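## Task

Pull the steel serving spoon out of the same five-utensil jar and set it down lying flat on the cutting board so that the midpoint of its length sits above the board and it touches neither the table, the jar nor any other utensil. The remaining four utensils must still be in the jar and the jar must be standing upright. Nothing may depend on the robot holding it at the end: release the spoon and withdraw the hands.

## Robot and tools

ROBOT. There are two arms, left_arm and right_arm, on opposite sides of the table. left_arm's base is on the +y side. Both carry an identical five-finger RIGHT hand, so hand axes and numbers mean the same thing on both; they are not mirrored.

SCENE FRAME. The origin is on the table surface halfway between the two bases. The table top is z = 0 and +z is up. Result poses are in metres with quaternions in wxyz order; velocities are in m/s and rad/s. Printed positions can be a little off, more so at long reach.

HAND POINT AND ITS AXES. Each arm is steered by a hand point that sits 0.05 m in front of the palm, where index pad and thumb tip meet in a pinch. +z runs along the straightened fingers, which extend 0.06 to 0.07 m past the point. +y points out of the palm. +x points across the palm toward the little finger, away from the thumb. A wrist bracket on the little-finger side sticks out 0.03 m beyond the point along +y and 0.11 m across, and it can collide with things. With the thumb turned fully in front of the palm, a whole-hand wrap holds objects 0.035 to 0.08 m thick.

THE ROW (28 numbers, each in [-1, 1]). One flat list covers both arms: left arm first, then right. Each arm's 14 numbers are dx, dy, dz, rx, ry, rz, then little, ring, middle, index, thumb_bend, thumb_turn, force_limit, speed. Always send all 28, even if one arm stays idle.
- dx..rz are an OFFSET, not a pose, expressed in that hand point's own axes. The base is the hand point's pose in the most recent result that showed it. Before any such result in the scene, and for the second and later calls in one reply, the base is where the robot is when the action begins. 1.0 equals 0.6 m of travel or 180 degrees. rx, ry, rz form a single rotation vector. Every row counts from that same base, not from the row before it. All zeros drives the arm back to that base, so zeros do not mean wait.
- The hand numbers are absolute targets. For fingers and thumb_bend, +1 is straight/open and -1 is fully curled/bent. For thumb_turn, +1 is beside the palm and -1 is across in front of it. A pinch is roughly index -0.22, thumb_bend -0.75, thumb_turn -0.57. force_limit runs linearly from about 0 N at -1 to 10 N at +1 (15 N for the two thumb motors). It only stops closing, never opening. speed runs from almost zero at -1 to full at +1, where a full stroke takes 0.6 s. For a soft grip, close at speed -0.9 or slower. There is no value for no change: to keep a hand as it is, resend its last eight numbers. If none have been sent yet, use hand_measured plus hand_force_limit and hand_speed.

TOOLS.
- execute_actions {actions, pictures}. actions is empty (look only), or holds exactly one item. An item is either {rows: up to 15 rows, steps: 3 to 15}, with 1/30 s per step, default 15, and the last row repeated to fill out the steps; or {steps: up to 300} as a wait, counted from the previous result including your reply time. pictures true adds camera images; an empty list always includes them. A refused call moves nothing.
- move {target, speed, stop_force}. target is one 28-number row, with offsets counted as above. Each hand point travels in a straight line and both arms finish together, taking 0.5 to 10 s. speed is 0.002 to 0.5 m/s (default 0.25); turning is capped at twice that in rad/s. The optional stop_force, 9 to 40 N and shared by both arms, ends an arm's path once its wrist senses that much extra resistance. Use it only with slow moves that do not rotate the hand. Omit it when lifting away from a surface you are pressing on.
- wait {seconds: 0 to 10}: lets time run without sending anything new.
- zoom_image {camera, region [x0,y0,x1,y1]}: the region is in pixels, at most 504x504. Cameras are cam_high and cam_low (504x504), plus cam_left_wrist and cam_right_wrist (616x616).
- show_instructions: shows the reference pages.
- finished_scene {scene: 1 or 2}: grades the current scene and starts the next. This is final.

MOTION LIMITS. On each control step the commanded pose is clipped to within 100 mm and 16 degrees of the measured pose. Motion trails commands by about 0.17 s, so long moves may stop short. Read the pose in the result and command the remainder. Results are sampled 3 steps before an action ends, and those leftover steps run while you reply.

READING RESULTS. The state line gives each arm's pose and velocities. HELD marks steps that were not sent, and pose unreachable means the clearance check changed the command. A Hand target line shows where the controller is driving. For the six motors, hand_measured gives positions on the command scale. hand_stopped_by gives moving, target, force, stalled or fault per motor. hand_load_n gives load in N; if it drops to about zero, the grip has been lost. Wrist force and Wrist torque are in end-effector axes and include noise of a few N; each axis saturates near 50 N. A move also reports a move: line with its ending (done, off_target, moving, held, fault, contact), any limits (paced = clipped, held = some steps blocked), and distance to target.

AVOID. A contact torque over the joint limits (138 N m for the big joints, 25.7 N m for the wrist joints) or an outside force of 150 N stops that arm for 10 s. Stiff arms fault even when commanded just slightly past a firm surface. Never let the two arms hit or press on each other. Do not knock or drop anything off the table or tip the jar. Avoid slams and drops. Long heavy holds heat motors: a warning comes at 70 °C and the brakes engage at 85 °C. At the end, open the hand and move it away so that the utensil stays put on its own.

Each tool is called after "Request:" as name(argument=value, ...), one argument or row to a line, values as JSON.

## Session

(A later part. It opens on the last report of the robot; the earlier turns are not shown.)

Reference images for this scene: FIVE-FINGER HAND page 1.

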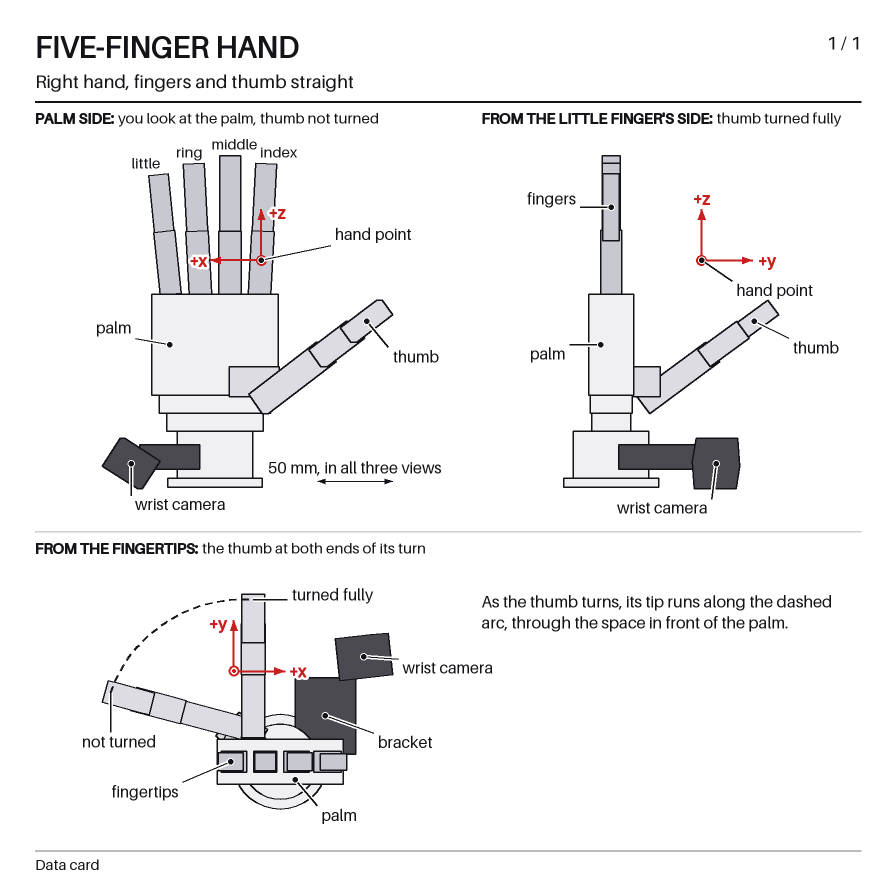

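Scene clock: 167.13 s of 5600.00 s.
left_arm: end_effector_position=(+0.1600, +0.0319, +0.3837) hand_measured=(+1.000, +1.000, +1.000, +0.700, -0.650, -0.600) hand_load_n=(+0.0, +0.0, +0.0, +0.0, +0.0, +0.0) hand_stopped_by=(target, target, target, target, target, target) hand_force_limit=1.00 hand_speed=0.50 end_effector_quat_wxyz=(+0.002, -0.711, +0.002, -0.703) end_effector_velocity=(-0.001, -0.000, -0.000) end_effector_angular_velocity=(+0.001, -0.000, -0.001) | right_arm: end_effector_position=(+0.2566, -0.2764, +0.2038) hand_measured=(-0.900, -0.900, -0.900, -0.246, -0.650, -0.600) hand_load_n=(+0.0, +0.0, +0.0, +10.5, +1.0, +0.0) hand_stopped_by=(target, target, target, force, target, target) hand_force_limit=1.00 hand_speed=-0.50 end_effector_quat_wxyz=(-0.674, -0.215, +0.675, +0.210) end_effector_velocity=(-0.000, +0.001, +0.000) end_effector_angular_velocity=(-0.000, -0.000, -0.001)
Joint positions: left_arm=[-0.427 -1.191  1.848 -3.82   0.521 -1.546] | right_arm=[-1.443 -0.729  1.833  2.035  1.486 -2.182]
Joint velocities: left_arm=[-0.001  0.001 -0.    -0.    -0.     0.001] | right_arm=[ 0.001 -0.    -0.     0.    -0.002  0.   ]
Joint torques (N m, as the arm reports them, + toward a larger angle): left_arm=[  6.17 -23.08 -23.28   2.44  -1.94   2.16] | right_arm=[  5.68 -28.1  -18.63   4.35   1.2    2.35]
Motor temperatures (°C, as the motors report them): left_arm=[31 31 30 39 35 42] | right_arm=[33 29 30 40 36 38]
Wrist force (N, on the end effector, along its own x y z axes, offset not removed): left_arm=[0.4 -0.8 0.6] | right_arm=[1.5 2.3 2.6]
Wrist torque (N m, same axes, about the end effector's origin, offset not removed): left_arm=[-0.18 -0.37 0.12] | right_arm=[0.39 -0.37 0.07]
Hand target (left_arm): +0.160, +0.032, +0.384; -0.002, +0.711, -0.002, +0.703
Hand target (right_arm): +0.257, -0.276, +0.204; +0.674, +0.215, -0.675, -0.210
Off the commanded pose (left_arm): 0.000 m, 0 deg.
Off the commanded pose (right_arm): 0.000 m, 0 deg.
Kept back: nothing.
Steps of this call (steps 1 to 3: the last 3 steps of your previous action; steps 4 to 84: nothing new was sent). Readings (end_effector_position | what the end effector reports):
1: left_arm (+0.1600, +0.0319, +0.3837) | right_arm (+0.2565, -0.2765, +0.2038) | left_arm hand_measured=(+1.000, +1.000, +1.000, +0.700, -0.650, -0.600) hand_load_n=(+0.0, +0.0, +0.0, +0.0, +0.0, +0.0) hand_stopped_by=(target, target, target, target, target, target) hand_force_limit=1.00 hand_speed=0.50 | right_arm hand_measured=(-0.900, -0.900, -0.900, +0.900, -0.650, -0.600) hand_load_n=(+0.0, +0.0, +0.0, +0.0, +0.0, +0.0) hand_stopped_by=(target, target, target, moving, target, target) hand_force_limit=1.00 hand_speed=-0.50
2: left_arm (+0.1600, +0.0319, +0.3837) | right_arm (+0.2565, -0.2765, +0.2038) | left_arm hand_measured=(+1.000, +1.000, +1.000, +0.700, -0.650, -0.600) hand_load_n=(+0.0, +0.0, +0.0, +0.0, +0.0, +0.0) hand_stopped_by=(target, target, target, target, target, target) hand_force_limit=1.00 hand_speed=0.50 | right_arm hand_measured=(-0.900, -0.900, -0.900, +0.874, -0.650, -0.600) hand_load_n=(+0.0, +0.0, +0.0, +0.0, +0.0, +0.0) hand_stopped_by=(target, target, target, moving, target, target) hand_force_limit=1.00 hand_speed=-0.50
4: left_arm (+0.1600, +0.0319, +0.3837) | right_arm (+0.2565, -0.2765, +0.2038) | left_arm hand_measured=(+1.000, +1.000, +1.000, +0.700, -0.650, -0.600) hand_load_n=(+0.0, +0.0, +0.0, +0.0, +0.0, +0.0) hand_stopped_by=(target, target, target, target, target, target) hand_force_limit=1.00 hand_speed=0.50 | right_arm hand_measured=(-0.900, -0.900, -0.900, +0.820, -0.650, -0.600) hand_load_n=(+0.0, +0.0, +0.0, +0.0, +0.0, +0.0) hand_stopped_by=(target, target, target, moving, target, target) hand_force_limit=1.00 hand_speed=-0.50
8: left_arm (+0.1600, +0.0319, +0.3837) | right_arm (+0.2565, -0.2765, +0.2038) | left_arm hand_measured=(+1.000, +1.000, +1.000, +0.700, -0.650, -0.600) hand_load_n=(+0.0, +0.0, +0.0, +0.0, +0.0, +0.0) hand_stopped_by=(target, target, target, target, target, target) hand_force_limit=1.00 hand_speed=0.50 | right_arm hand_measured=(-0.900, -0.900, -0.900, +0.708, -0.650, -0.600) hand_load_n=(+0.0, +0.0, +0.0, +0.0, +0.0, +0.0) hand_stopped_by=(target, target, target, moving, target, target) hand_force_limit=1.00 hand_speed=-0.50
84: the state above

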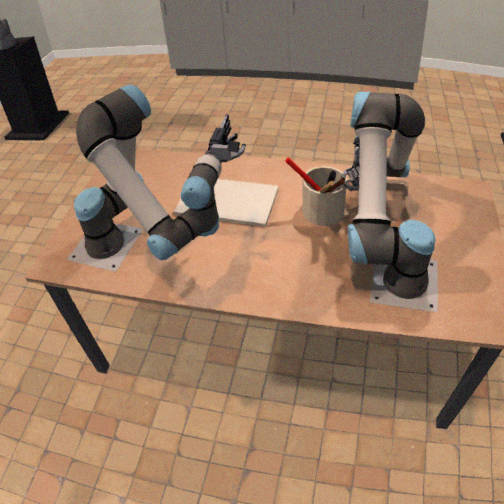

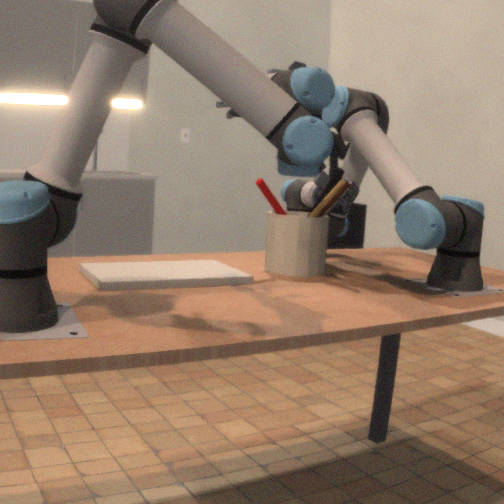

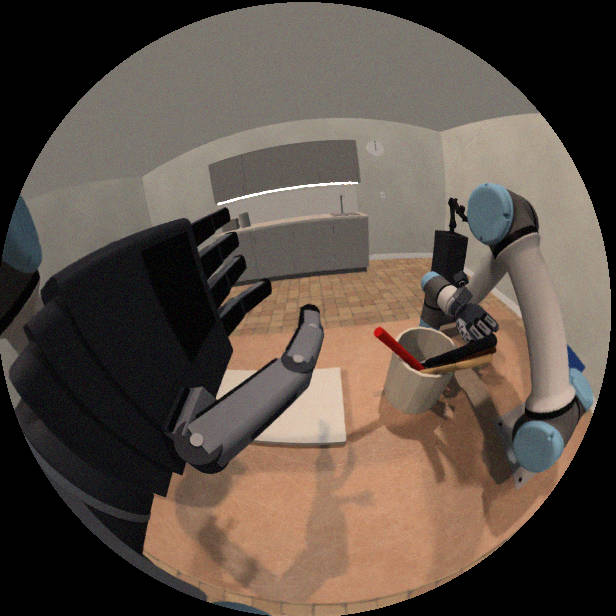

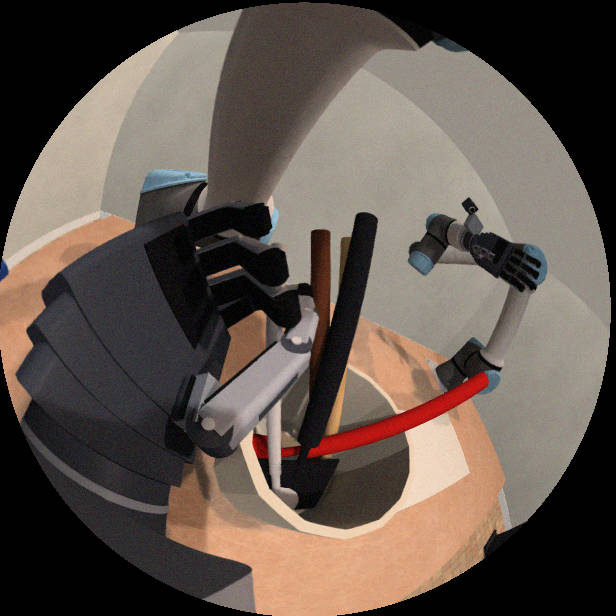

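Request:
execute_actions(
  actions=[
    {"rows":[[0,0,0,0,0,0, 1,1,1,0.7,-0.65,-0.6,1,0.5, 0,0,0,0,0,0,-0.9,-0.9,-0.9,-0.95,-1,-0.6,1,-0.3]],"steps":15},
  ],
)

Request:
wait(
  seconds=2,
)

Scene clock: 167.63 s of 5600.00 s.
left_arm: end_effector_position=(+0.1600, +0.0319, +0.3837) hand_measured=(+1.000, +1.000, +1.000, +0.700, -0.650, -0.600) hand_load_n=(+0.0, +0.0, +0.0, +0.0, +0.0, +0.0) hand_stopped_by=(target, target, target, target, target, target) hand_force_limit=1.00 hand_speed=0.50 end_effector_quat_wxyz=(+0.002, -0.711, +0.002, -0.703) end_effector_velocity=(+0.000, +0.000, +0.000) end_effector_angular_velocity=(-0.001, +0.001, -0.001) | right_arm: end_effector_position=(+0.2566, -0.2764, +0.2038) hand_measured=(-0.900, -0.900, -0.900, -0.246, -0.852, -0.600) hand_load_n=(+0.0, +0.0, +0.0, +14.0, +14.5, +0.5) hand_stopped_by=(target, target, target, force, moving, target) hand_force_limit=1.00 hand_speed=-0.30 end_effector_quat_wxyz=(-0.674, -0.215, +0.675, +0.210) end_effector_velocity=(-0.000, +0.000, +0.000) end_effector_angular_velocity=(-0.000, +0.000, -0.000)
Joint positions: left_arm=[-0.427 -1.191  1.848 -3.82   0.521 -1.546] | right_arm=[-1.443 -0.729  1.833  2.035  1.486 -2.182]
Joint velocities: left_arm=[ 0.    -0.001  0.    -0.001 -0.001  0.   ] | right_arm=[ 0. -0.  0.  0. -0.  0.]
Joint torques (N m, as the arm reports them, + toward a larger angle): left_arm=[  5.78 -23.06 -23.4    2.49  -1.93   2.15] | right_arm=[  5.62 -28.47 -19.87   4.56   1.33   2.36]
Motor temperatures (°C, as the motors report them): left_arm=[31 31 30 39 35 42] | right_arm=[33 29 30 40 36 38]
Wrist force (N, on the end effector, along its own x y z axes, offset not removed): left_arm=[-0.8 -1.4 -0.1] | right_arm=[3.4 2.5 2.0]
Wrist torque (N m, same axes, about the end effector's origin, offset not removed): left_arm=[-0.19 -0.07 -0.04] | right_arm=[0.32 -0.69 0.18]
Steps of this call (steps 1 to 3: nothing new was sent; steps 4 to 15: the first 12 steps of this action). Readings (end_effector_position | what the end effector reports):
4: left_arm (+0.1600, +0.0319, +0.3837) | right_arm (+0.2566, -0.2764, +0.2038) | left_arm hand_measured=(+1.000, +1.000, +1.000, +0.700, -0.650, -0.600) hand_load_n=(+0.0, +0.0, +0.0, +0.0, +0.0, +0.0) hand_stopped_by=(target, target, target, target, target, target) hand_force_limit=1.00 hand_speed=0.50 | right_arm hand_measured=(-0.900, -0.900, -0.900, -0.246, -0.650, -0.600) hand_load_n=(+0.0, +0.0, +0.0, +10.5, +1.0, +0.0) hand_stopped_by=(target, target, target, force, moving, target) hand_force_limit=1.00 hand_speed=-0.30
5: left_arm (+0.1600, +0.0319, +0.3837) | right_arm (+0.2566, -0.2764, +0.2038) | left_arm hand_measured=(+1.000, +1.000, +1.000, +0.700, -0.650, -0.600) hand_load_n=(+0.0, +0.0, +0.0, +0.0, +0.0, +0.0) hand_stopped_by=(target, target, target, target, target, target) hand_force_limit=1.00 hand_speed=0.50 | right_arm hand_measured=(-0.900, -0.900, -0.900, -0.246, -0.650, -0.600) hand_load_n=(+0.0, +0.0, +0.0, +10.5, +1.0, +0.0) hand_stopped_by=(target, target, target, force, moving, target) hand_force_limit=1.00 hand_speed=-0.30
7: left_arm (+0.1600, +0.0319, +0.3837) | right_arm (+0.2566, -0.2764, +0.2038) | left_arm hand_measured=(+1.000, +1.000, +1.000, +0.700, -0.650, -0.600) hand_load_n=(+0.0, +0.0, +0.0, +0.0, +0.0, +0.0) hand_stopped_by=(target, target, target, target, target, target) hand_force_limit=1.00 hand_speed=0.50 | right_arm hand_measured=(-0.900, -0.900, -0.900, -0.246, -0.668, -0.600) hand_load_n=(+0.0, +0.0, +0.0, +11.0, +4.0, +0.0) hand_stopped_by=(target, target, target, force, moving, target) hand_force_limit=1.00 hand_speed=-0.30
11: left_arm (+0.1600, +0.0319, +0.3837) | right_arm (+0.2566, -0.2764, +0.2038) | left_arm hand_measured=(+1.000, +1.000, +1.000, +0.700, -0.650, -0.600) hand_load_n=(+0.0, +0.0, +0.0, +0.0, +0.0, +0.0) hand_stopped_by=(target, target, target, target, target, target) hand_force_limit=1.00 hand_speed=0.50 | right_arm hand_measured=(-0.900, -0.900, -0.900, -0.246, -0.756, -0.600) hand_load_n=(+0.0, +0.0, +0.0, +12.5, +12.5, +0.5) hand_stopped_by=(target, target, target, force, moving, target) hand_force_limit=1.00 hand_speed=-0.30
15: the state above

Scene clock: 169.73 s of 5600.00 s.
left_arm: end_effector_position=(+0.1600, +0.0319, +0.3837) hand_measured=(+1.000, +1.000, +1.000, +0.700, -0.650, -0.600) hand_load_n=(+0.0, +0.0, +0.0, +0.0, +0.0, +0.0) hand_stopped_by=(target, target, target, target, target, target) hand_force_limit=1.00 hand_speed=0.50 end_effector_quat_wxyz=(+0.002, -0.711, +0.002, -0.703) end_effector_velocity=(+0.000, +0.000, -0.001) end_effector_angular_velocity=(-0.001, -0.000, +0.002) | right_arm: end_effector_position=(+0.2566, -0.2764, +0.2038) hand_measured=(-0.900, -0.900, -0.900, -0.246, -0.868, -0.600) hand_load_n=(+0.0, +0.0, +0.0, +14.5, +13.5, +0.5) hand_stopped_by=(target, target, target, force, force, target) hand_force_limit=1.00 hand_speed=-0.30 end_effector_quat_wxyz=(-0.674, -0.215, +0.675, +0.210) end_effector_velocity=(+0.000, +0.000, -0.000) end_effector_angular_velocity=(-0.001, +0.000, -0.000)
Joint positions: left_arm=[-0.427 -1.191  1.848 -3.82   0.521 -1.546] | right_arm=[-1.443 -0.729  1.833  2.035  1.486 -2.182]
Joint velocities: left_arm=[ 0.     0.002 -0.    -0.002  0.001 -0.001] | right_arm=[-0.     0.     0.    -0.    -0.     0.001]
Joint torques (N m, as the arm reports them, + toward a larger angle): left_arm=[  5.83 -23.02 -23.4    2.31  -1.91   2.24] | right_arm=[  5.75 -28.23 -18.86   4.42   1.44   2.31]
Motor temperatures (°C, as the motors report them): left_arm=[31 31 30 39 35 42] | right_arm=[33 29 30 40 36 38]
Wrist force (N, on the end effector, along its own x y z axes, offset not removed): left_arm=[0.0 0.1 2.2] | right_arm=[2.2 2.6 2.0]
Wrist torque (N m, same axes, about the end effector's origin, offset not removed): left_arm=[-0.02 -0.31 0.13] | right_arm=[0.49 -0.56 0.12]
Hand target (left_arm): +0.160, +0.032, +0.384; -0.002, +0.711, -0.002, +0.703
Hand target (right_arm): +0.257, -0.276, +0.204; +0.674, +0.215, -0.675, -0.210
Off the commanded pose (left_arm): 0.000 m, 0 deg.
Off the commanded pose (right_arm): 0.000 m, 0 deg.
Kept back: nothing.
Steps of this call (steps 1 to 3: the last 3 steps of your previous action; steps 4 to 63: nothing new was sent). Readings (end_effector_position | what the end effector reports):
1: left_arm (+0.1600, +0.0319, +0.3837) | right_arm (+0.2566, -0.2764, +0.2038) | left_arm hand_measured=(+1.000, +1.000, +1.000, +0.700, -0.650, -0.600) hand_load_n=(+0.0, +0.0, +0.0, +0.0, +0.0, +0.0) hand_stopped_by=(target, target, target, target, target, target) hand_force_limit=1.00 hand_speed=0.50 | right_arm hand_measured=(-0.900, -0.900, -0.900, -0.246, -0.876, -0.600) hand_load_n=(+0.0, +0.0, +0.0, +14.5, +15.0, +0.5) hand_stopped_by=(target, target, target, force, force, target) hand_force_limit=1.00 hand_speed=-0.30
2: left_arm (+0.1600, +0.0319, +0.3837) | right_arm (+0.2566, -0.2764, +0.2038) | left_arm hand_measured=(+1.000, +1.000, +1.000, +0.700, -0.650, -0.600) hand_load_n=(+0.0, +0.0, +0.0, +0.0, +0.0, +0.0) hand_stopped_by=(target, target, target, target, target, target) hand_force_limit=1.00 hand_speed=0.50 | right_arm hand_measured=(-0.900, -0.900, -0.900, -0.246, -0.868, -0.600) hand_load_n=(+0.0, +0.0, +0.0, +14.5, +13.5, +0.5) hand_stopped_by=(target, target, target, force, force, target) hand_force_limit=1.00 hand_speed=-0.30
4: left_arm (+0.1600, +0.0319, +0.3837) | right_arm (+0.2566, -0.2764, +0.2038) | left_arm hand_measured=(+1.000, +1.000, +1.000, +0.700, -0.650, -0.600) hand_load_n=(+0.0, +0.0, +0.0, +0.0, +0.0, +0.0) hand_stopped_by=(target, target, target, target, target, target) hand_force_limit=1.00 hand_speed=0.50 | right_arm hand_measured=(-0.900, -0.900, -0.900, -0.246, -0.868, -0.600) hand_load_n=(+0.0, +0.0, +0.0, +14.5, +13.5, +0.5) hand_stopped_by=(target, target, target, force, force, target) hand_force_limit=1.00 hand_speed=-0.30
8: left_arm (+0.1600, +0.0319, +0.3837) | right_arm (+0.2566, -0.2764, +0.2038) | left_arm hand_measured=(+1.000, +1.000, +1.000, +0.700, -0.650, -0.600) hand_load_n=(+0.0, +0.0, +0.0, +0.0, +0.0, +0.0) hand_stopped_by=(target, target, target, target, target, target) hand_force_limit=1.00 hand_speed=0.50 | right_arm hand_measured=(-0.900, -0.900, -0.900, -0.246, -0.868, -0.600) hand_load_n=(+0.0, +0.0, +0.0, +14.5, +13.5, +0.5) hand_stopped_by=(target, target, target, force, force, target) hand_force_limit=1.00 hand_speed=-0.30
63: the state above

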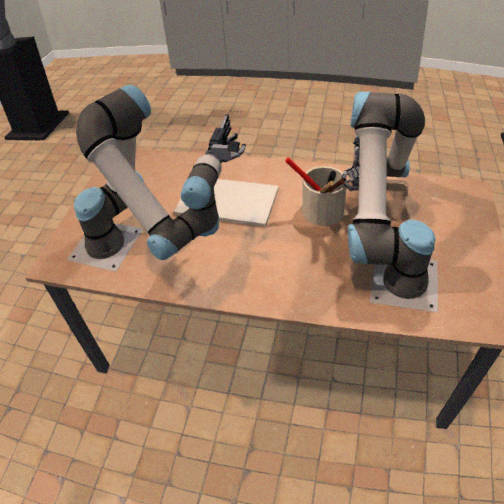

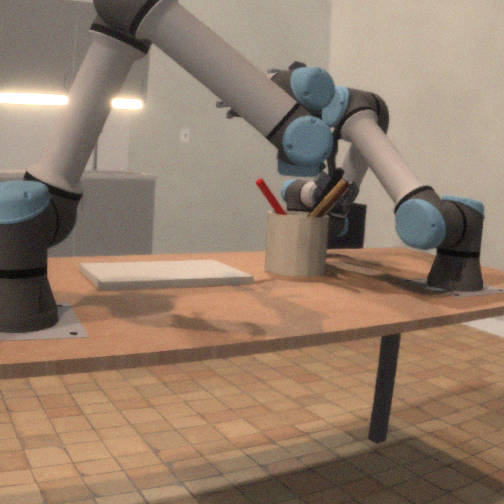

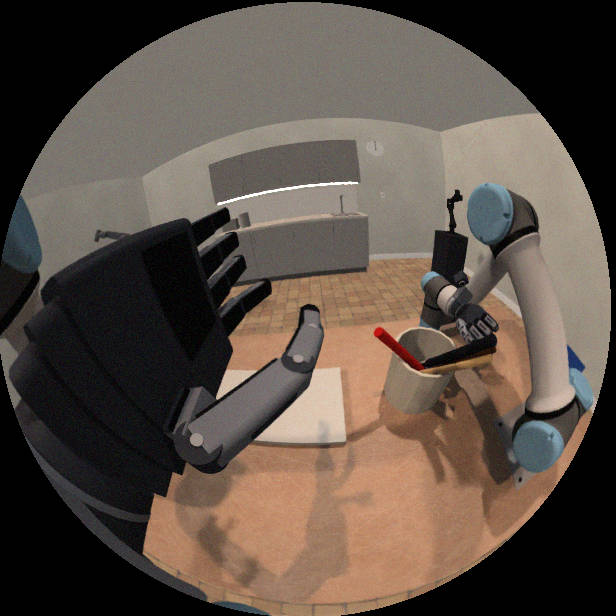

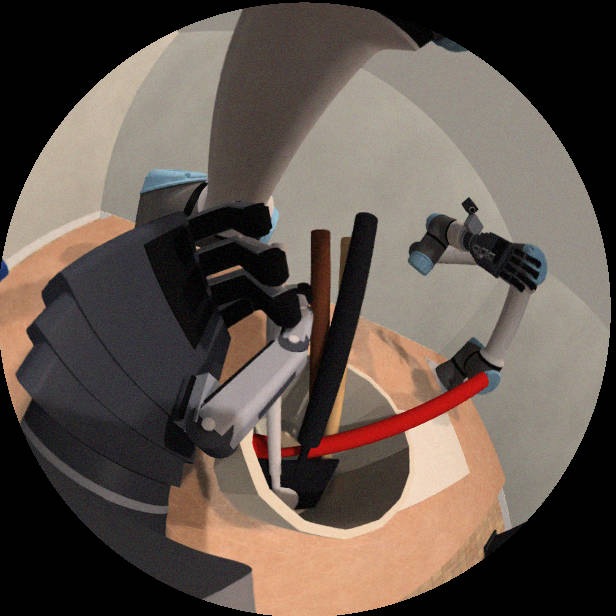

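Request:
move(
  target=[0,0,0,0,0,0, 1,1,1,0.7,-0.65,-0.6,1,0.5, 0,-0.011,0,0,0,0,-0.9,-0.9,-0.9,-0.1,-0.65,-0.6,1,0],
  speed=0.004,
)

Request:
execute_actions(
  actions=[
    {"rows":[[0,0,0,0,0,0, 1,1,1,0.7,-0.65,-0.6,1,0.5, 0,0,0,0,0,0,-0.9,-0.9,-0.9,-0.8,-0.65,-0.6,1,-0.5]],"steps":12},
  ],
)

Request:
wait(
  seconds=1,
)

Scene clock: 171.83 s of 5600.00 s.
left_arm: end_effector_position=(+0.1600, +0.0319, +0.3837) hand_measured=(+1.000, +1.000, +1.000, +0.700, -0.650, -0.600) hand_load_n=(+0.0, +0.0, +0.0, +0.0, +0.0, +0.0) hand_stopped_by=(target, target, target, target, target, target) hand_force_limit=1.00 hand_speed=0.50 end_effector_quat_wxyz=(+0.002, -0.711, +0.002, -0.703) end_effector_velocity=(-0.000, -0.000, -0.001) end_effector_angular_velocity=(+0.002, -0.001, +0.000) | right_arm: end_effector_position=(+0.2566, -0.2817, +0.2001) hand_measured=(-0.900, -0.900, -0.900, -0.100, -0.650, -0.600) hand_load_n=(+0.0, +0.0, +0.0, +0.0, +0.5, +0.0) hand_stopped_by=(target, target, target, target, target, target) hand_force_limit=1.00 hand_speed=0.00 end_effector_quat_wxyz=(-0.674, -0.215, +0.675, +0.210) end_effector_velocity=(+0.000, -0.001, -0.001) end_effector_angular_velocity=(-0.001, +0.000, -0.001)
Joint positions: left_arm=[-0.427 -1.191  1.848 -3.82   0.521 -1.546] | right_arm=[-1.453 -0.723  1.837  2.025  1.497 -2.182]
Joint velocities: left_arm=[-0.     0.002 -0.    -0.     0.     0.001] | right_arm=[-0.003  0.001  0.001 -0.002  0.001  0.   ]
Joint torques (N m, as the arm reports them, + toward a larger angle): left_arm=[  6.1  -23.19 -23.65   2.46  -1.84   2.24] | right_arm=[-12.54 -27.96   2.79  -1.07   2.11   1.05]
Motor temperatures (°C, as the motors report them): left_arm=[31 31 30 39 35 42] | right_arm=[33 29 30 40 36 38]
Wrist force (N, on the end effector, along its own x y z axes, offset not removed): left_arm=[0.3 0.1 0.7] | right_arm=[0.0 2.1 1.2]
Wrist torque (N m, same axes, about the end effector's origin, offset not removed): left_arm=[0.02 -0.32 0.13] | right_arm=[0.32 -0.19 0.02]
Hand target (left_arm): +0.160, +0.032, +0.384; -0.002, +0.711, -0.002, +0.703
Hand target (right_arm): +0.257, -0.282, +0.200; +0.674, +0.215, -0.675, -0.210
Off the commanded pose (left_arm): 0.000 m, 0 deg.
Off the commanded pose (right_arm): 0.000 m, 0 deg.
Kept back: nothing.
move: done

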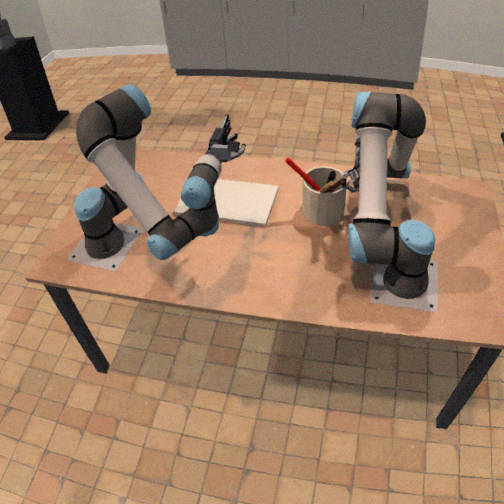

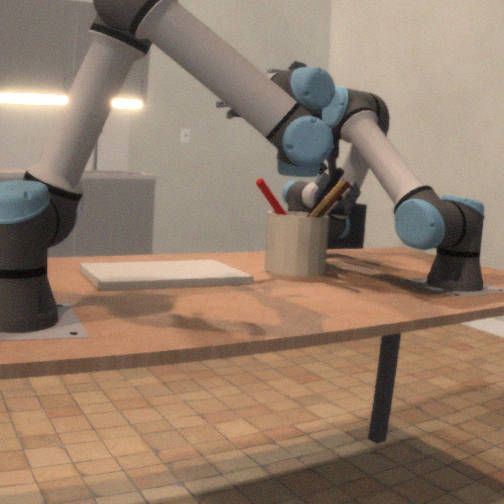

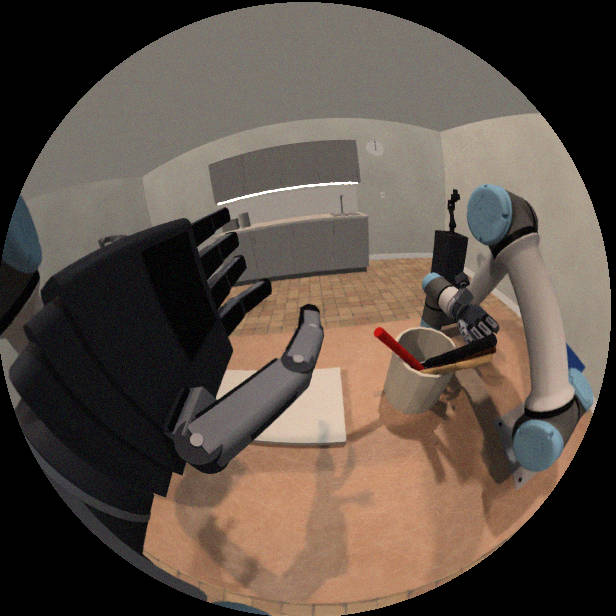

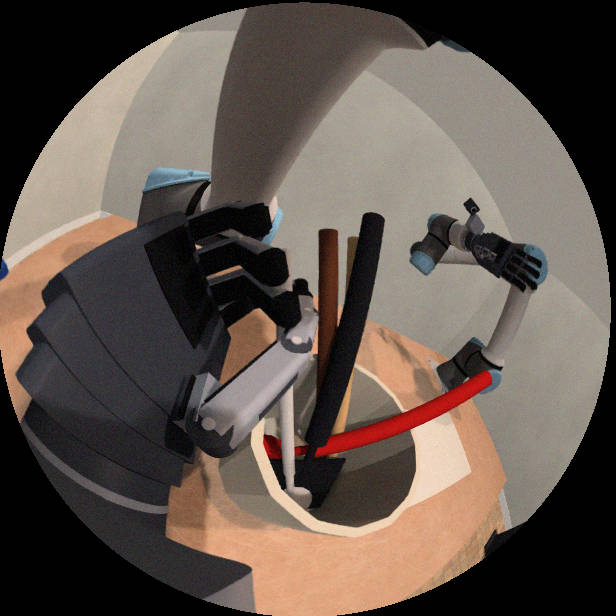

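Scene clock: 172.13 s of 5600.00 s.
left_arm: end_effector_position=(+0.1600, +0.0319, +0.3837) hand_measured=(+1.000, +1.000, +1.000, +0.700, -0.650, -0.600) hand_load_n=(+0.0, +0.0, +0.0, +0.0, +0.0, +0.0) hand_stopped_by=(target, target, target, target, target, target) hand_force_limit=1.00 hand_speed=0.50 end_effector_quat_wxyz=(+0.002, -0.711, +0.002, -0.703) end_effector_velocity=(+0.000, -0.000, -0.000) end_effector_angular_velocity=(-0.001, -0.000, -0.000) | right_arm: end_effector_position=(+0.2566, -0.2818, +0.2001) hand_measured=(-0.900, -0.900, -0.900, -0.248, -0.650, -0.600) hand_load_n=(+0.0, +0.0, +0.0, +11.0, +1.0, +0.0) hand_stopped_by=(target, target, target, force, target, target) hand_force_limit=1.00 hand_speed=-0.50 end_effector_quat_wxyz=(-0.674, -0.215, +0.675, +0.210) end_effector_velocity=(-0.000, +0.001, +0.000) end_effector_angular_velocity=(-0.000, -0.000, -0.002)
Joint positions: left_arm=[-0.427 -1.191  1.848 -3.82   0.521 -1.546] | right_arm=[-1.453 -0.723  1.837  2.025  1.497 -2.182]
Joint velocities: left_arm=[ 0.001  0.     0.    -0.    -0.001 -0.001] | right_arm=[ 0.001 -0.     0.     0.    -0.003  0.   ]
Joint torques (N m, as the arm reports them, + toward a larger angle): left_arm=[  6.47 -23.16 -23.25   2.48  -1.9    2.19] | right_arm=[ -8.29 -31.96  -0.64  -0.03   1.24   1.12]
Motor temperatures (°C, as the motors report them): left_arm=[31 31 30 39 35 42] | right_arm=[33 29 30 40 36 38]
Wrist force (N, on the end effector, along its own x y z axes, offset not removed): left_arm=[2.0 -1.4 0.8] | right_arm=[-0.3 0.9 2.3]
Wrist torque (N m, same axes, about the end effector's origin, offset not removed): left_arm=[-0.19 -0.49 0.16] | right_arm=[0.18 -0.14 -0.01]
Steps of this call (steps 1 to 9: the first 9 steps of this action). Readings (end_effector_position | what the end effector reports):
1: left_arm (+0.1600, +0.0319, +0.3837) | right_arm (+0.2566, -0.2817, +0.2001) | left_arm hand_measured=(+1.000, +1.000, +1.000, +0.700, -0.650, -0.600) hand_load_n=(+0.0, +0.0, +0.0, +0.0, +0.0, +0.0) hand_stopped_by=(target, target, target, target, target, target) hand_force_limit=1.00 hand_speed=0.50 | right_arm hand_measured=(-0.900, -0.900, -0.900, -0.100, -0.650, -0.600) hand_load_n=(+0.0, +0.0, +0.0, +0.0, +0.5, +0.0) hand_stopped_by=(target, target, target, moving, target, target) hand_force_limit=1.00 hand_speed=-0.50
2: left_arm (+0.1600, +0.0319, +0.3837) | right_arm (+0.2566, -0.2818, +0.2001) | left_arm hand_measured=(+1.000, +1.000, +1.000, +0.700, -0.650, -0.600) hand_load_n=(+0.0, +0.0, +0.0, +0.0, +0.0, +0.0) hand_stopped_by=(target, target, target, target, target, target) hand_force_limit=1.00 hand_speed=0.50 | right_arm hand_measured=(-0.900, -0.900, -0.900, -0.100, -0.650, -0.600) hand_load_n=(+0.0, +0.0, +0.0, +0.0, +1.0, +0.0) hand_stopped_by=(target, target, target, moving, target, target) hand_force_limit=1.00 hand_speed=-0.50
4: left_arm (+0.1600, +0.0319, +0.3837) | right_arm (+0.2566, -0.2818, +0.2001) | left_arm hand_measured=(+1.000, +1.000, +1.000, +0.700, -0.650, -0.600) hand_load_n=(+0.0, +0.0, +0.0, +0.0, +0.0, +0.0) hand_stopped_by=(target, target, target, target, target, target) hand_force_limit=1.00 hand_speed=0.50 | right_arm hand_measured=(-0.900, -0.900, -0.900, -0.126, -0.650, -0.600) hand_load_n=(+0.0, +0.0, +0.0, +0.5, +1.0, +0.0) hand_stopped_by=(target, target, target, moving, target, target) hand_force_limit=1.00 hand_speed=-0.50
8: left_arm (+0.1600, +0.0319, +0.3837) | right_arm (+0.2566, -0.2818, +0.2001) | left_arm hand_measured=(+1.000, +1.000, +1.000, +0.700, -0.650, -0.600) hand_load_n=(+0.0, +0.0, +0.0, +0.0, +0.0, +0.0) hand_stopped_by=(target, target, target, target, target, target) hand_force_limit=1.00 hand_speed=0.50 | right_arm hand_measured=(-0.900, -0.900, -0.900, -0.236, -0.650, -0.600) hand_load_n=(+0.0, +0.0, +0.0, +5.5, +0.5, +0.0) hand_stopped_by=(target, target, target, moving, target, target) hand_force_limit=1.00 hand_speed=-0.50
9: the state above

Scene clock: 173.23 s of 5600.00 s.
left_arm: end_effector_position=(+0.1600, +0.0319, +0.3837) hand_measured=(+1.000, +1.000, +1.000, +0.700, -0.650, -0.600) hand_load_n=(+0.0, +0.0, +0.0, +0.0, +0.0, +0.0) hand_stopped_by=(target, target, target, target, target, target) hand_force_limit=1.00 hand_speed=0.50 end_effector_quat_wxyz=(+0.002, -0.711, +0.002, -0.703) end_effector_velocity=(-0.000, +0.000, +0.000) end_effector_angular_velocity=(-0.000, +0.000, -0.000) | right_arm: end_effector_position=(+0.2566, -0.2817, +0.2001) hand_measured=(-0.900, -0.900, -0.900, -0.246, -0.650, -0.600) hand_load_n=(+0.0, +0.0, +0.0, +10.5, +1.0, +0.0) hand_stopped_by=(target, target, target, force, target, target) hand_force_limit=1.00 hand_speed=-0.50 end_effector_quat_wxyz=(-0.674, -0.215, +0.675, +0.210) end_effector_velocity=(+0.000, -0.001, -0.000) end_effector_angular_velocity=(-0.000, -0.000, +0.001)
Joint positions: left_arm=[-0.427 -1.191  1.848 -3.82   0.521 -1.546] | right_arm=[-1.453 -0.723  1.837  2.025  1.497 -2.182]
Joint velocities: left_arm=[-0.001 -0.001  0.     0.001  0.     0.   ] | right_arm=[-0.001  0.    -0.     0.     0.002  0.   ]
Joint torques (N m, as the arm reports them, + toward a larger angle): left_arm=[  6.14 -23.24 -22.66   2.39  -1.97   2.16] | right_arm=[ 10.58 -46.17  -9.8    4.58  -1.73   0.82]
Motor temperatures (°C, as the motors report them): left_arm=[31 31 30 39 35 42] | right_arm=[33 29 30 40 36 38]
Wrist force (N, on the end effector, along its own x y z axes, offset not removed): left_arm=[-0.8 -0.4 0.7] | right_arm=[2.1 2.9 3.3]
Wrist torque (N m, same axes, about the end effector's origin, offset not removed): left_arm=[-0.09 -0.11 0.04] | right_arm=[0.36 -0.59 0.16]
Hand target (left_arm): +0.160, +0.032, +0.384; -0.002, +0.711, -0.002, +0.703
Hand target (right_arm): +0.257, -0.282, +0.200; +0.674, +0.215, -0.675, -0.210
Off the commanded pose (left_arm): 0.000 m, 0 deg.
Off the commanded pose (right_arm): 0.000 m, 0 deg.
Kept back: nothing.
Steps of this call (steps 1 to 3: the last 3 steps of your previous action; steps 4 to 33: nothing new was sent). Readings (end_effector_position | what the end effector reports):
1: left_arm (+0.1600, +0.0319, +0.3837) | right_arm (+0.2566, -0.2818, +0.2001) | left_arm hand_measured=(+1.000, +1.000, +1.000, +0.700, -0.650, -0.600) hand_load_n=(+0.0, +0.0, +0.0, +0.0, +0.0, +0.0) hand_stopped_by=(target, target, target, target, target, target) hand_force_limit=1.00 hand_speed=0.50 | right_arm hand_measured=(-0.900, -0.900, -0.900, -0.248, -0.650, -0.600) hand_load_n=(+0.0, +0.0, +0.0, +11.0, +1.0, +0.0) hand_stopped_by=(target, target, target, force, target, target) hand_force_limit=1.00 hand_speed=-0.50
2: left_arm (+0.1600, +0.0319, +0.3837) | right_arm (+0.2566, -0.2818, +0.2001) | left_arm hand_measured=(+1.000, +1.000, +1.000, +0.700, -0.650, -0.600) hand_load_n=(+0.0, +0.0, +0.0, +0.0, +0.0, +0.0) hand_stopped_by=(target, target, target, target, target, target) hand_force_limit=1.00 hand_speed=0.50 | right_arm hand_measured=(-0.900, -0.900, -0.900, -0.246, -0.650, -0.600) hand_load_n=(+0.0, +0.0, +0.0, +10.5, +1.0, +0.0) hand_stopped_by=(target, target, target, force, target, target) hand_force_limit=1.00 hand_speed=-0.50
4: left_arm (+0.1600, +0.0319, +0.3837) | right_arm (+0.2566, -0.2818, +0.2001) | left_arm hand_measured=(+1.000, +1.000, +1.000, +0.700, -0.650, -0.600) hand_load_n=(+0.0, +0.0, +0.0, +0.0, +0.0, +0.0) hand_stopped_by=(target, target, target, target, target, target) hand_force_limit=1.00 hand_speed=0.50 | right_arm hand_measured=(-0.900, -0.900, -0.900, -0.246, -0.650, -0.600) hand_load_n=(+0.0, +0.0, +0.0, +10.5, +1.0, +0.0) hand_stopped_by=(target, target, target, force, target, target) hand_force_limit=1.00 hand_speed=-0.50
8: left_arm (+0.1600, +0.0319, +0.3837) | right_arm (+0.2566, -0.2818, +0.2001) | left_arm hand_measured=(+1.000, +1.000, +1.000, +0.700, -0.650, -0.600) hand_load_n=(+0.0, +0.0, +0.0, +0.0, +0.0, +0.0) hand_stopped_by=(target, target, target, target, target, target) hand_force_limit=1.00 hand_speed=0.50 | right_arm hand_measured=(-0.900, -0.900, -0.900, -0.246, -0.650, -0.600) hand_load_n=(+0.0, +0.0, +0.0, +10.5, +1.0, +0.0) hand_stopped_by=(target, target, target, force, target, target) hand_force_limit=1.00 hand_speed=-0.50
33: the state above

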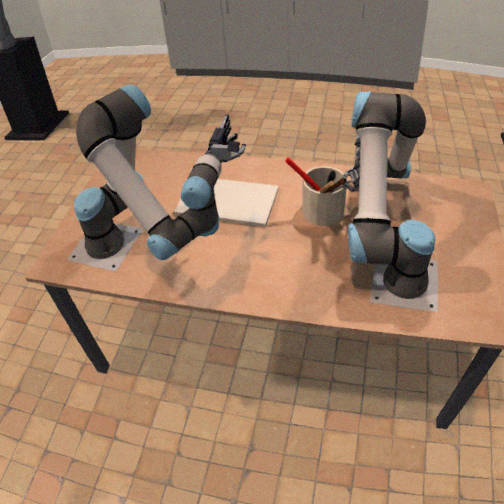

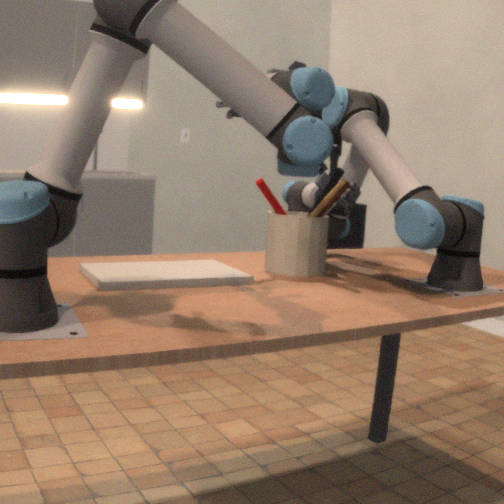

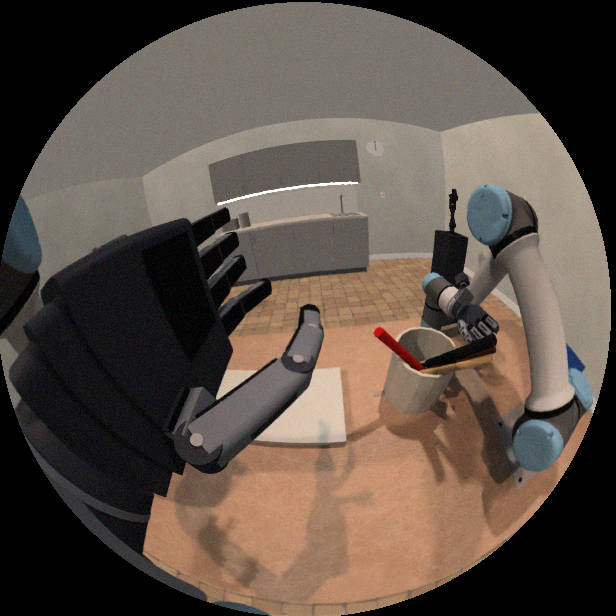

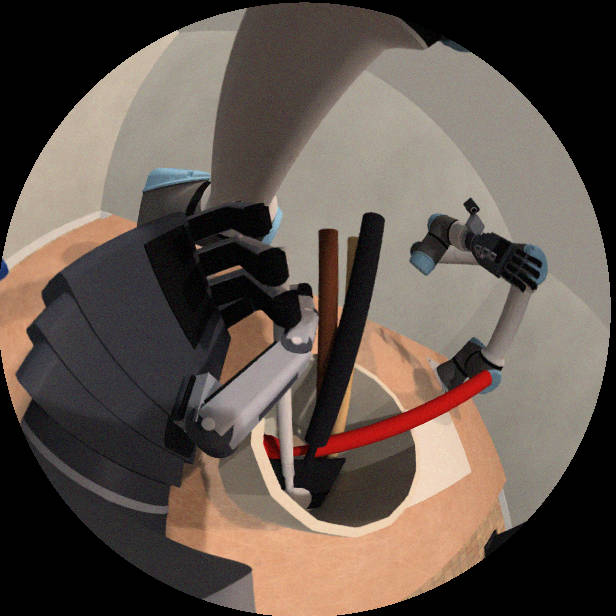

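Request:
execute_actions(
  actions=[
    {"rows":[[0,0,0,0,0,0, 1,1,1,0.7,-0.65,-0.6,1,0.5, 0,0,0,0,0,0,-0.9,-0.9,-0.9,-1,0.0,-0.6,1,-0.3]],"steps":15},
  ],
)

Request:
wait(
  seconds=2.5,
)

Scene clock: 173.77 s of 5600.00 s.
left_arm: end_effector_position=(+0.1600, +0.0319, +0.3837) hand_measured=(+1.000, +1.000, +1.000, +0.700, -0.650, -0.600) hand_load_n=(+0.0, +0.0, +0.0, +0.0, +0.0, +0.0) hand_stopped_by=(target, target, target, target, target, target) hand_force_limit=1.00 hand_speed=0.50 end_effector_quat_wxyz=(+0.002, -0.711, +0.002, -0.703) end_effector_velocity=(+0.001, +0.000, -0.001) end_effector_angular_velocity=(+0.002, -0.001, +0.003) | right_arm: end_effector_position=(+0.2566, -0.2817, +0.2001) hand_measured=(-0.900, -0.900, -0.900, -0.248, -0.432, -0.600) hand_load_n=(+0.0, +0.0, +0.0, +0.5, +0.0, +0.0) hand_stopped_by=(target, target, target, force, moving, target) hand_force_limit=1.00 hand_speed=-0.30 end_effector_quat_wxyz=(-0.674, -0.215, +0.675, +0.210) end_effector_velocity=(-0.000, +0.001, +0.000) end_effector_angular_velocity=(+0.001, -0.000, -0.000)
Joint positions: left_arm=[-0.427 -1.191  1.848 -3.82   0.521 -1.546] | right_arm=[-1.453 -0.723  1.837  2.025  1.497 -2.182]
Joint velocities: left_arm=[ 0.003  0.002 -0.     0.     0.     0.001] | right_arm=[ 0.002 -0.    -0.    -0.    -0.002 -0.001]
Joint torques (N m, as the arm reports them, + toward a larger angle): left_arm=[  5.82 -23.25 -23.63   2.44  -1.97   2.1 ] | right_arm=[ 11.64 -46.57 -11.58   4.47  -1.74   0.83]
Motor temperatures (°C, as the motors report them): left_arm=[31 31 30 39 35 42] | right_arm=[33 29 30 40 36 38]
Wrist force (N, on the end effector, along its own x y z axes, offset not removed): left_arm=[-0.9 -0.5 0.9] | right_arm=[1.6 2.0 2.5]
Wrist torque (N m, same axes, about the end effector's origin, offset not removed): left_arm=[-0.05 -0.06 -0.06] | right_arm=[0.23 -0.49 0.06]
Steps of this call (steps 1 to 4: nothing new was sent; steps 5 to 16: the first 12 steps of this action). Readings (end_effector_position | what the end effector reports):
5: left_arm (+0.1600, +0.0319, +0.3837) | right_arm (+0.2566, -0.2817, +0.2001) | left_arm hand_measured=(+1.000, +1.000, +1.000, +0.700, -0.650, -0.600) hand_load_n=(+0.0, +0.0, +0.0, +0.0, +0.0, +0.0) hand_stopped_by=(target, target, target, target, target, target) hand_force_limit=1.00 hand_speed=0.50 | right_arm hand_measured=(-0.900, -0.900, -0.900, -0.246, -0.650, -0.600) hand_load_n=(+0.0, +0.0, +0.0, +10.5, +1.0, +0.0) hand_stopped_by=(target, target, target, force, moving, target) hand_force_limit=1.00 hand_speed=-0.30
6: left_arm (+0.1600, +0.0319, +0.3837) | right_arm (+0.2566, -0.2817, +0.2001) | left_arm hand_measured=(+1.000, +1.000, +1.000, +0.700, -0.650, -0.600) hand_load_n=(+0.0, +0.0, +0.0, +0.0, +0.0, +0.0) hand_stopped_by=(target, target, target, target, target, target) hand_force_limit=1.00 hand_speed=0.50 | right_arm hand_measured=(-0.900, -0.900, -0.900, -0.246, -0.650, -0.600) hand_load_n=(+0.0, +0.0, +0.0, +10.5, +1.0, +0.0) hand_stopped_by=(target, target, target, force, moving, target) hand_force_limit=1.00 hand_speed=-0.30
8: left_arm (+0.1600, +0.0319, +0.3837) | right_arm (+0.2566, -0.2817, +0.2001) | left_arm hand_measured=(+1.000, +1.000, +1.000, +0.700, -0.650, -0.600) hand_load_n=(+0.0, +0.0, +0.0, +0.0, +0.0, +0.0) hand_stopped_by=(target, target, target, target, target, target) hand_force_limit=1.00 hand_speed=0.50 | right_arm hand_measured=(-0.900, -0.900, -0.900, -0.246, -0.630, -0.600) hand_load_n=(+0.0, +0.0, +0.0, +10.5, -2.5, -0.5) hand_stopped_by=(target, target, target, force, moving, target) hand_force_limit=1.00 hand_speed=-0.30
12: left_arm (+0.1600, +0.0319, +0.3837) | right_arm (+0.2566, -0.2817, +0.2001) | left_arm hand_measured=(+1.000, +1.000, +1.000, +0.700, -0.650, -0.600) hand_load_n=(+0.0, +0.0, +0.0, +0.0, +0.0, +0.0) hand_stopped_by=(target, target, target, target, target, target) hand_force_limit=1.00 hand_speed=0.50 | right_arm hand_measured=(-0.900, -0.900, -0.900, -0.246, -0.532, -0.600) hand_load_n=(+0.0, +0.0, +0.0, +5.0, -2.0, +0.0) hand_stopped_by=(target, target, target, force, moving, target) hand_force_limit=1.00 hand_speed=-0.30
16: the state above

Scene clock: 176.37 s of 5600.00 s.
left_arm: end_effector_position=(+0.1600, +0.0319, +0.3837) hand_measured=(+1.000, +1.000, +1.000, +0.700, -0.650, -0.600) hand_load_n=(+0.0, +0.0, +0.0, +0.0, +0.0, +0.0) hand_stopped_by=(target, target, target, target, target, target) hand_force_limit=1.00 hand_speed=0.50 end_effector_quat_wxyz=(+0.002, -0.711, +0.002, -0.703) end_effector_velocity=(+0.000, +0.000, +0.000) end_effector_angular_velocity=(-0.001, +0.001, +0.000) | right_arm: end_effector_position=(+0.2566, -0.2817, +0.2001) hand_measured=(-0.900, -0.900, -0.900, -0.248, +0.000, -0.600) hand_load_n=(+0.0, +0.0, +0.0, +0.5, +0.0, +0.0) hand_stopped_by=(target, target, target, force, target, target) hand_force_limit=1.00 hand_speed=-0.30 end_effector_quat_wxyz=(-0.674, -0.215, +0.675, +0.210) end_effector_velocity=(+0.000, +0.000, +0.000) end_effector_angular_velocity=(+0.000, +0.000, -0.001)
Joint positions: left_arm=[-0.427 -1.191  1.848 -3.82   0.521 -1.546] | right_arm=[-1.453 -0.723  1.837  2.025  1.497 -2.182]
Joint velocities: left_arm=[ 0.001 -0.001 -0.001 -0.001 -0.     0.001] | right_arm=[-0.     0.     0.     0.    -0.001 -0.   ]
Joint torques (N m, as the arm reports them, + toward a larger angle): left_arm=[  6.13 -23.31 -23.7    2.37  -1.92   2.2 ] | right_arm=[ 12.24 -47.81 -11.11   3.57  -1.51   0.97]
Motor temperatures (°C, as the motors report them): left_arm=[31 31 30 39 35 42] | right_arm=[33 29 30 40 36 38]
Wrist force (N, on the end effector, along its own x y z axes, offset not removed): left_arm=[0.2 -0.1 0.8] | right_arm=[-0.5 2.6 3.2]
Wrist torque (N m, same axes, about the end effector's origin, offset not removed): left_arm=[-0.06 -0.29 0.13] | right_arm=[0.37 -0.09 0.02]
Hand target (left_arm): +0.160, +0.032, +0.384; -0.002, +0.711, -0.002, +0.703
Hand target (right_arm): +0.257, -0.282, +0.200; +0.674, +0.215, -0.675, -0.210
Off the commanded pose (left_arm): 0.000 m, 0 deg.
Off the commanded pose (right_arm): 0.000 m, 0 deg.
Kept back: nothing.
Steps of this call (steps 1 to 3: the last 3 steps of your previous action; steps 4 to 78: nothing new was sent). Readings (end_effector_position | what the end effector reports):
1: left_arm (+0.1600, +0.0319, +0.3837) | right_arm (+0.2566, -0.2817, +0.2001) | left_arm hand_measured=(+1.000, +1.000, +1.000, +0.700, -0.650, -0.600) hand_load_n=(+0.0, +0.0, +0.0, +0.0, +0.0, +0.0) hand_stopped_by=(target, target, target, target, target, target) hand_force_limit=1.00 hand_speed=0.50 | right_arm hand_measured=(-0.900, -0.900, -0.900, -0.248, -0.406, -0.600) hand_load_n=(+0.0, +0.0, +0.0, +0.5, +0.0, +0.0) hand_stopped_by=(target, target, target, force, moving, target) hand_force_limit=1.00 hand_speed=-0.30
2: left_arm (+0.1600, +0.0319, +0.3837) | right_arm (+0.2566, -0.2817, +0.2001) | left_arm hand_measured=(+1.000, +1.000, +1.000, +0.700, -0.650, -0.600) hand_load_n=(+0.0, +0.0, +0.0, +0.0, +0.0, +0.0) hand_stopped_by=(target, target, target, target, target, target) hand_force_limit=1.00 hand_speed=0.50 | right_arm hand_measured=(-0.900, -0.900, -0.900, -0.248, -0.382, -0.600) hand_load_n=(+0.0, +0.0, +0.0, +0.5, +0.0, +0.0) hand_stopped_by=(target, target, target, force, moving, target) hand_force_limit=1.00 hand_speed=-0.30
4: left_arm (+0.1600, +0.0319, +0.3837) | right_arm (+0.2566, -0.2817, +0.2001) | left_arm hand_measured=(+1.000, +1.000, +1.000, +0.700, -0.650, -0.600) hand_load_n=(+0.0, +0.0, +0.0, +0.0, +0.0, +0.0) hand_stopped_by=(target, target, target, target, target, target) hand_force_limit=1.00 hand_speed=0.50 | right_arm hand_measured=(-0.900, -0.900, -0.900, -0.248, -0.334, -0.600) hand_load_n=(+0.0, +0.0, +0.0, +0.5, +0.0, +0.0) hand_stopped_by=(target, target, target, force, moving, target) hand_force_limit=1.00 hand_speed=-0.30
8: left_arm (+0.1600, +0.0319, +0.3837) | right_arm (+0.2566, -0.2817, +0.2001) | left_arm hand_measured=(+1.000, +1.000, +1.000, +0.700, -0.650, -0.600) hand_load_n=(+0.0, +0.0, +0.0, +0.0, +0.0, +0.0) hand_stopped_by=(target, target, target, target, target, target) hand_force_limit=1.00 hand_speed=0.50 | right_arm hand_measured=(-0.900, -0.900, -0.900, -0.248, -0.234, -0.600) hand_load_n=(+0.0, +0.0, +0.0, +0.5, +0.0, +0.0) hand_stopped_by=(target, target, target, force, moving, target) hand_force_limit=1.00 hand_speed=-0.30
78: the state above

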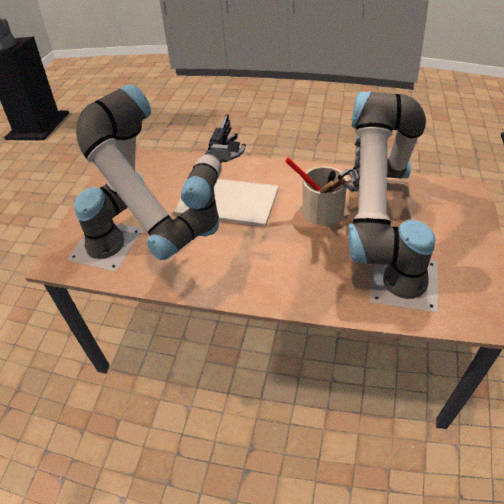

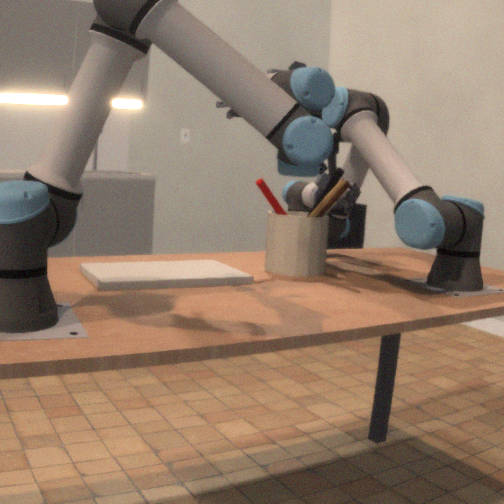

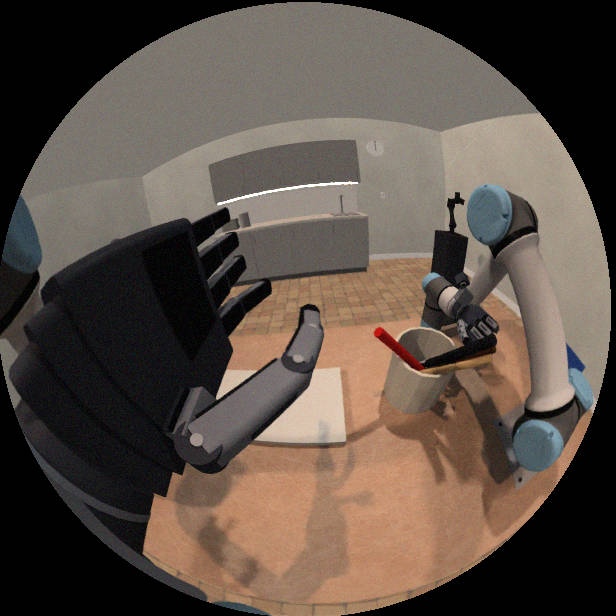

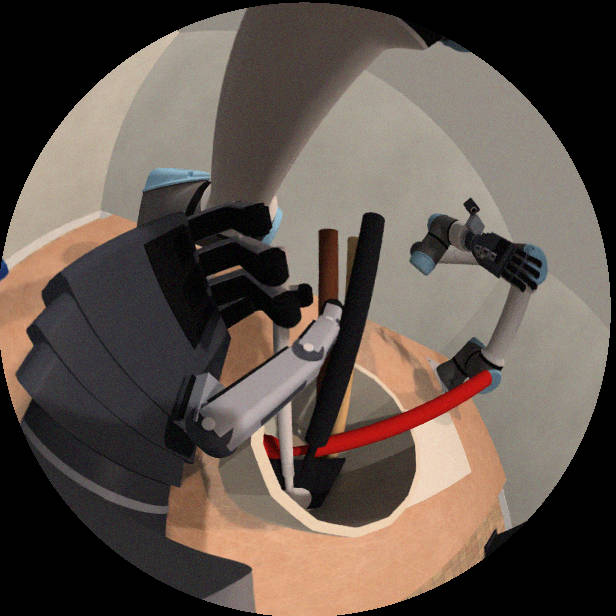

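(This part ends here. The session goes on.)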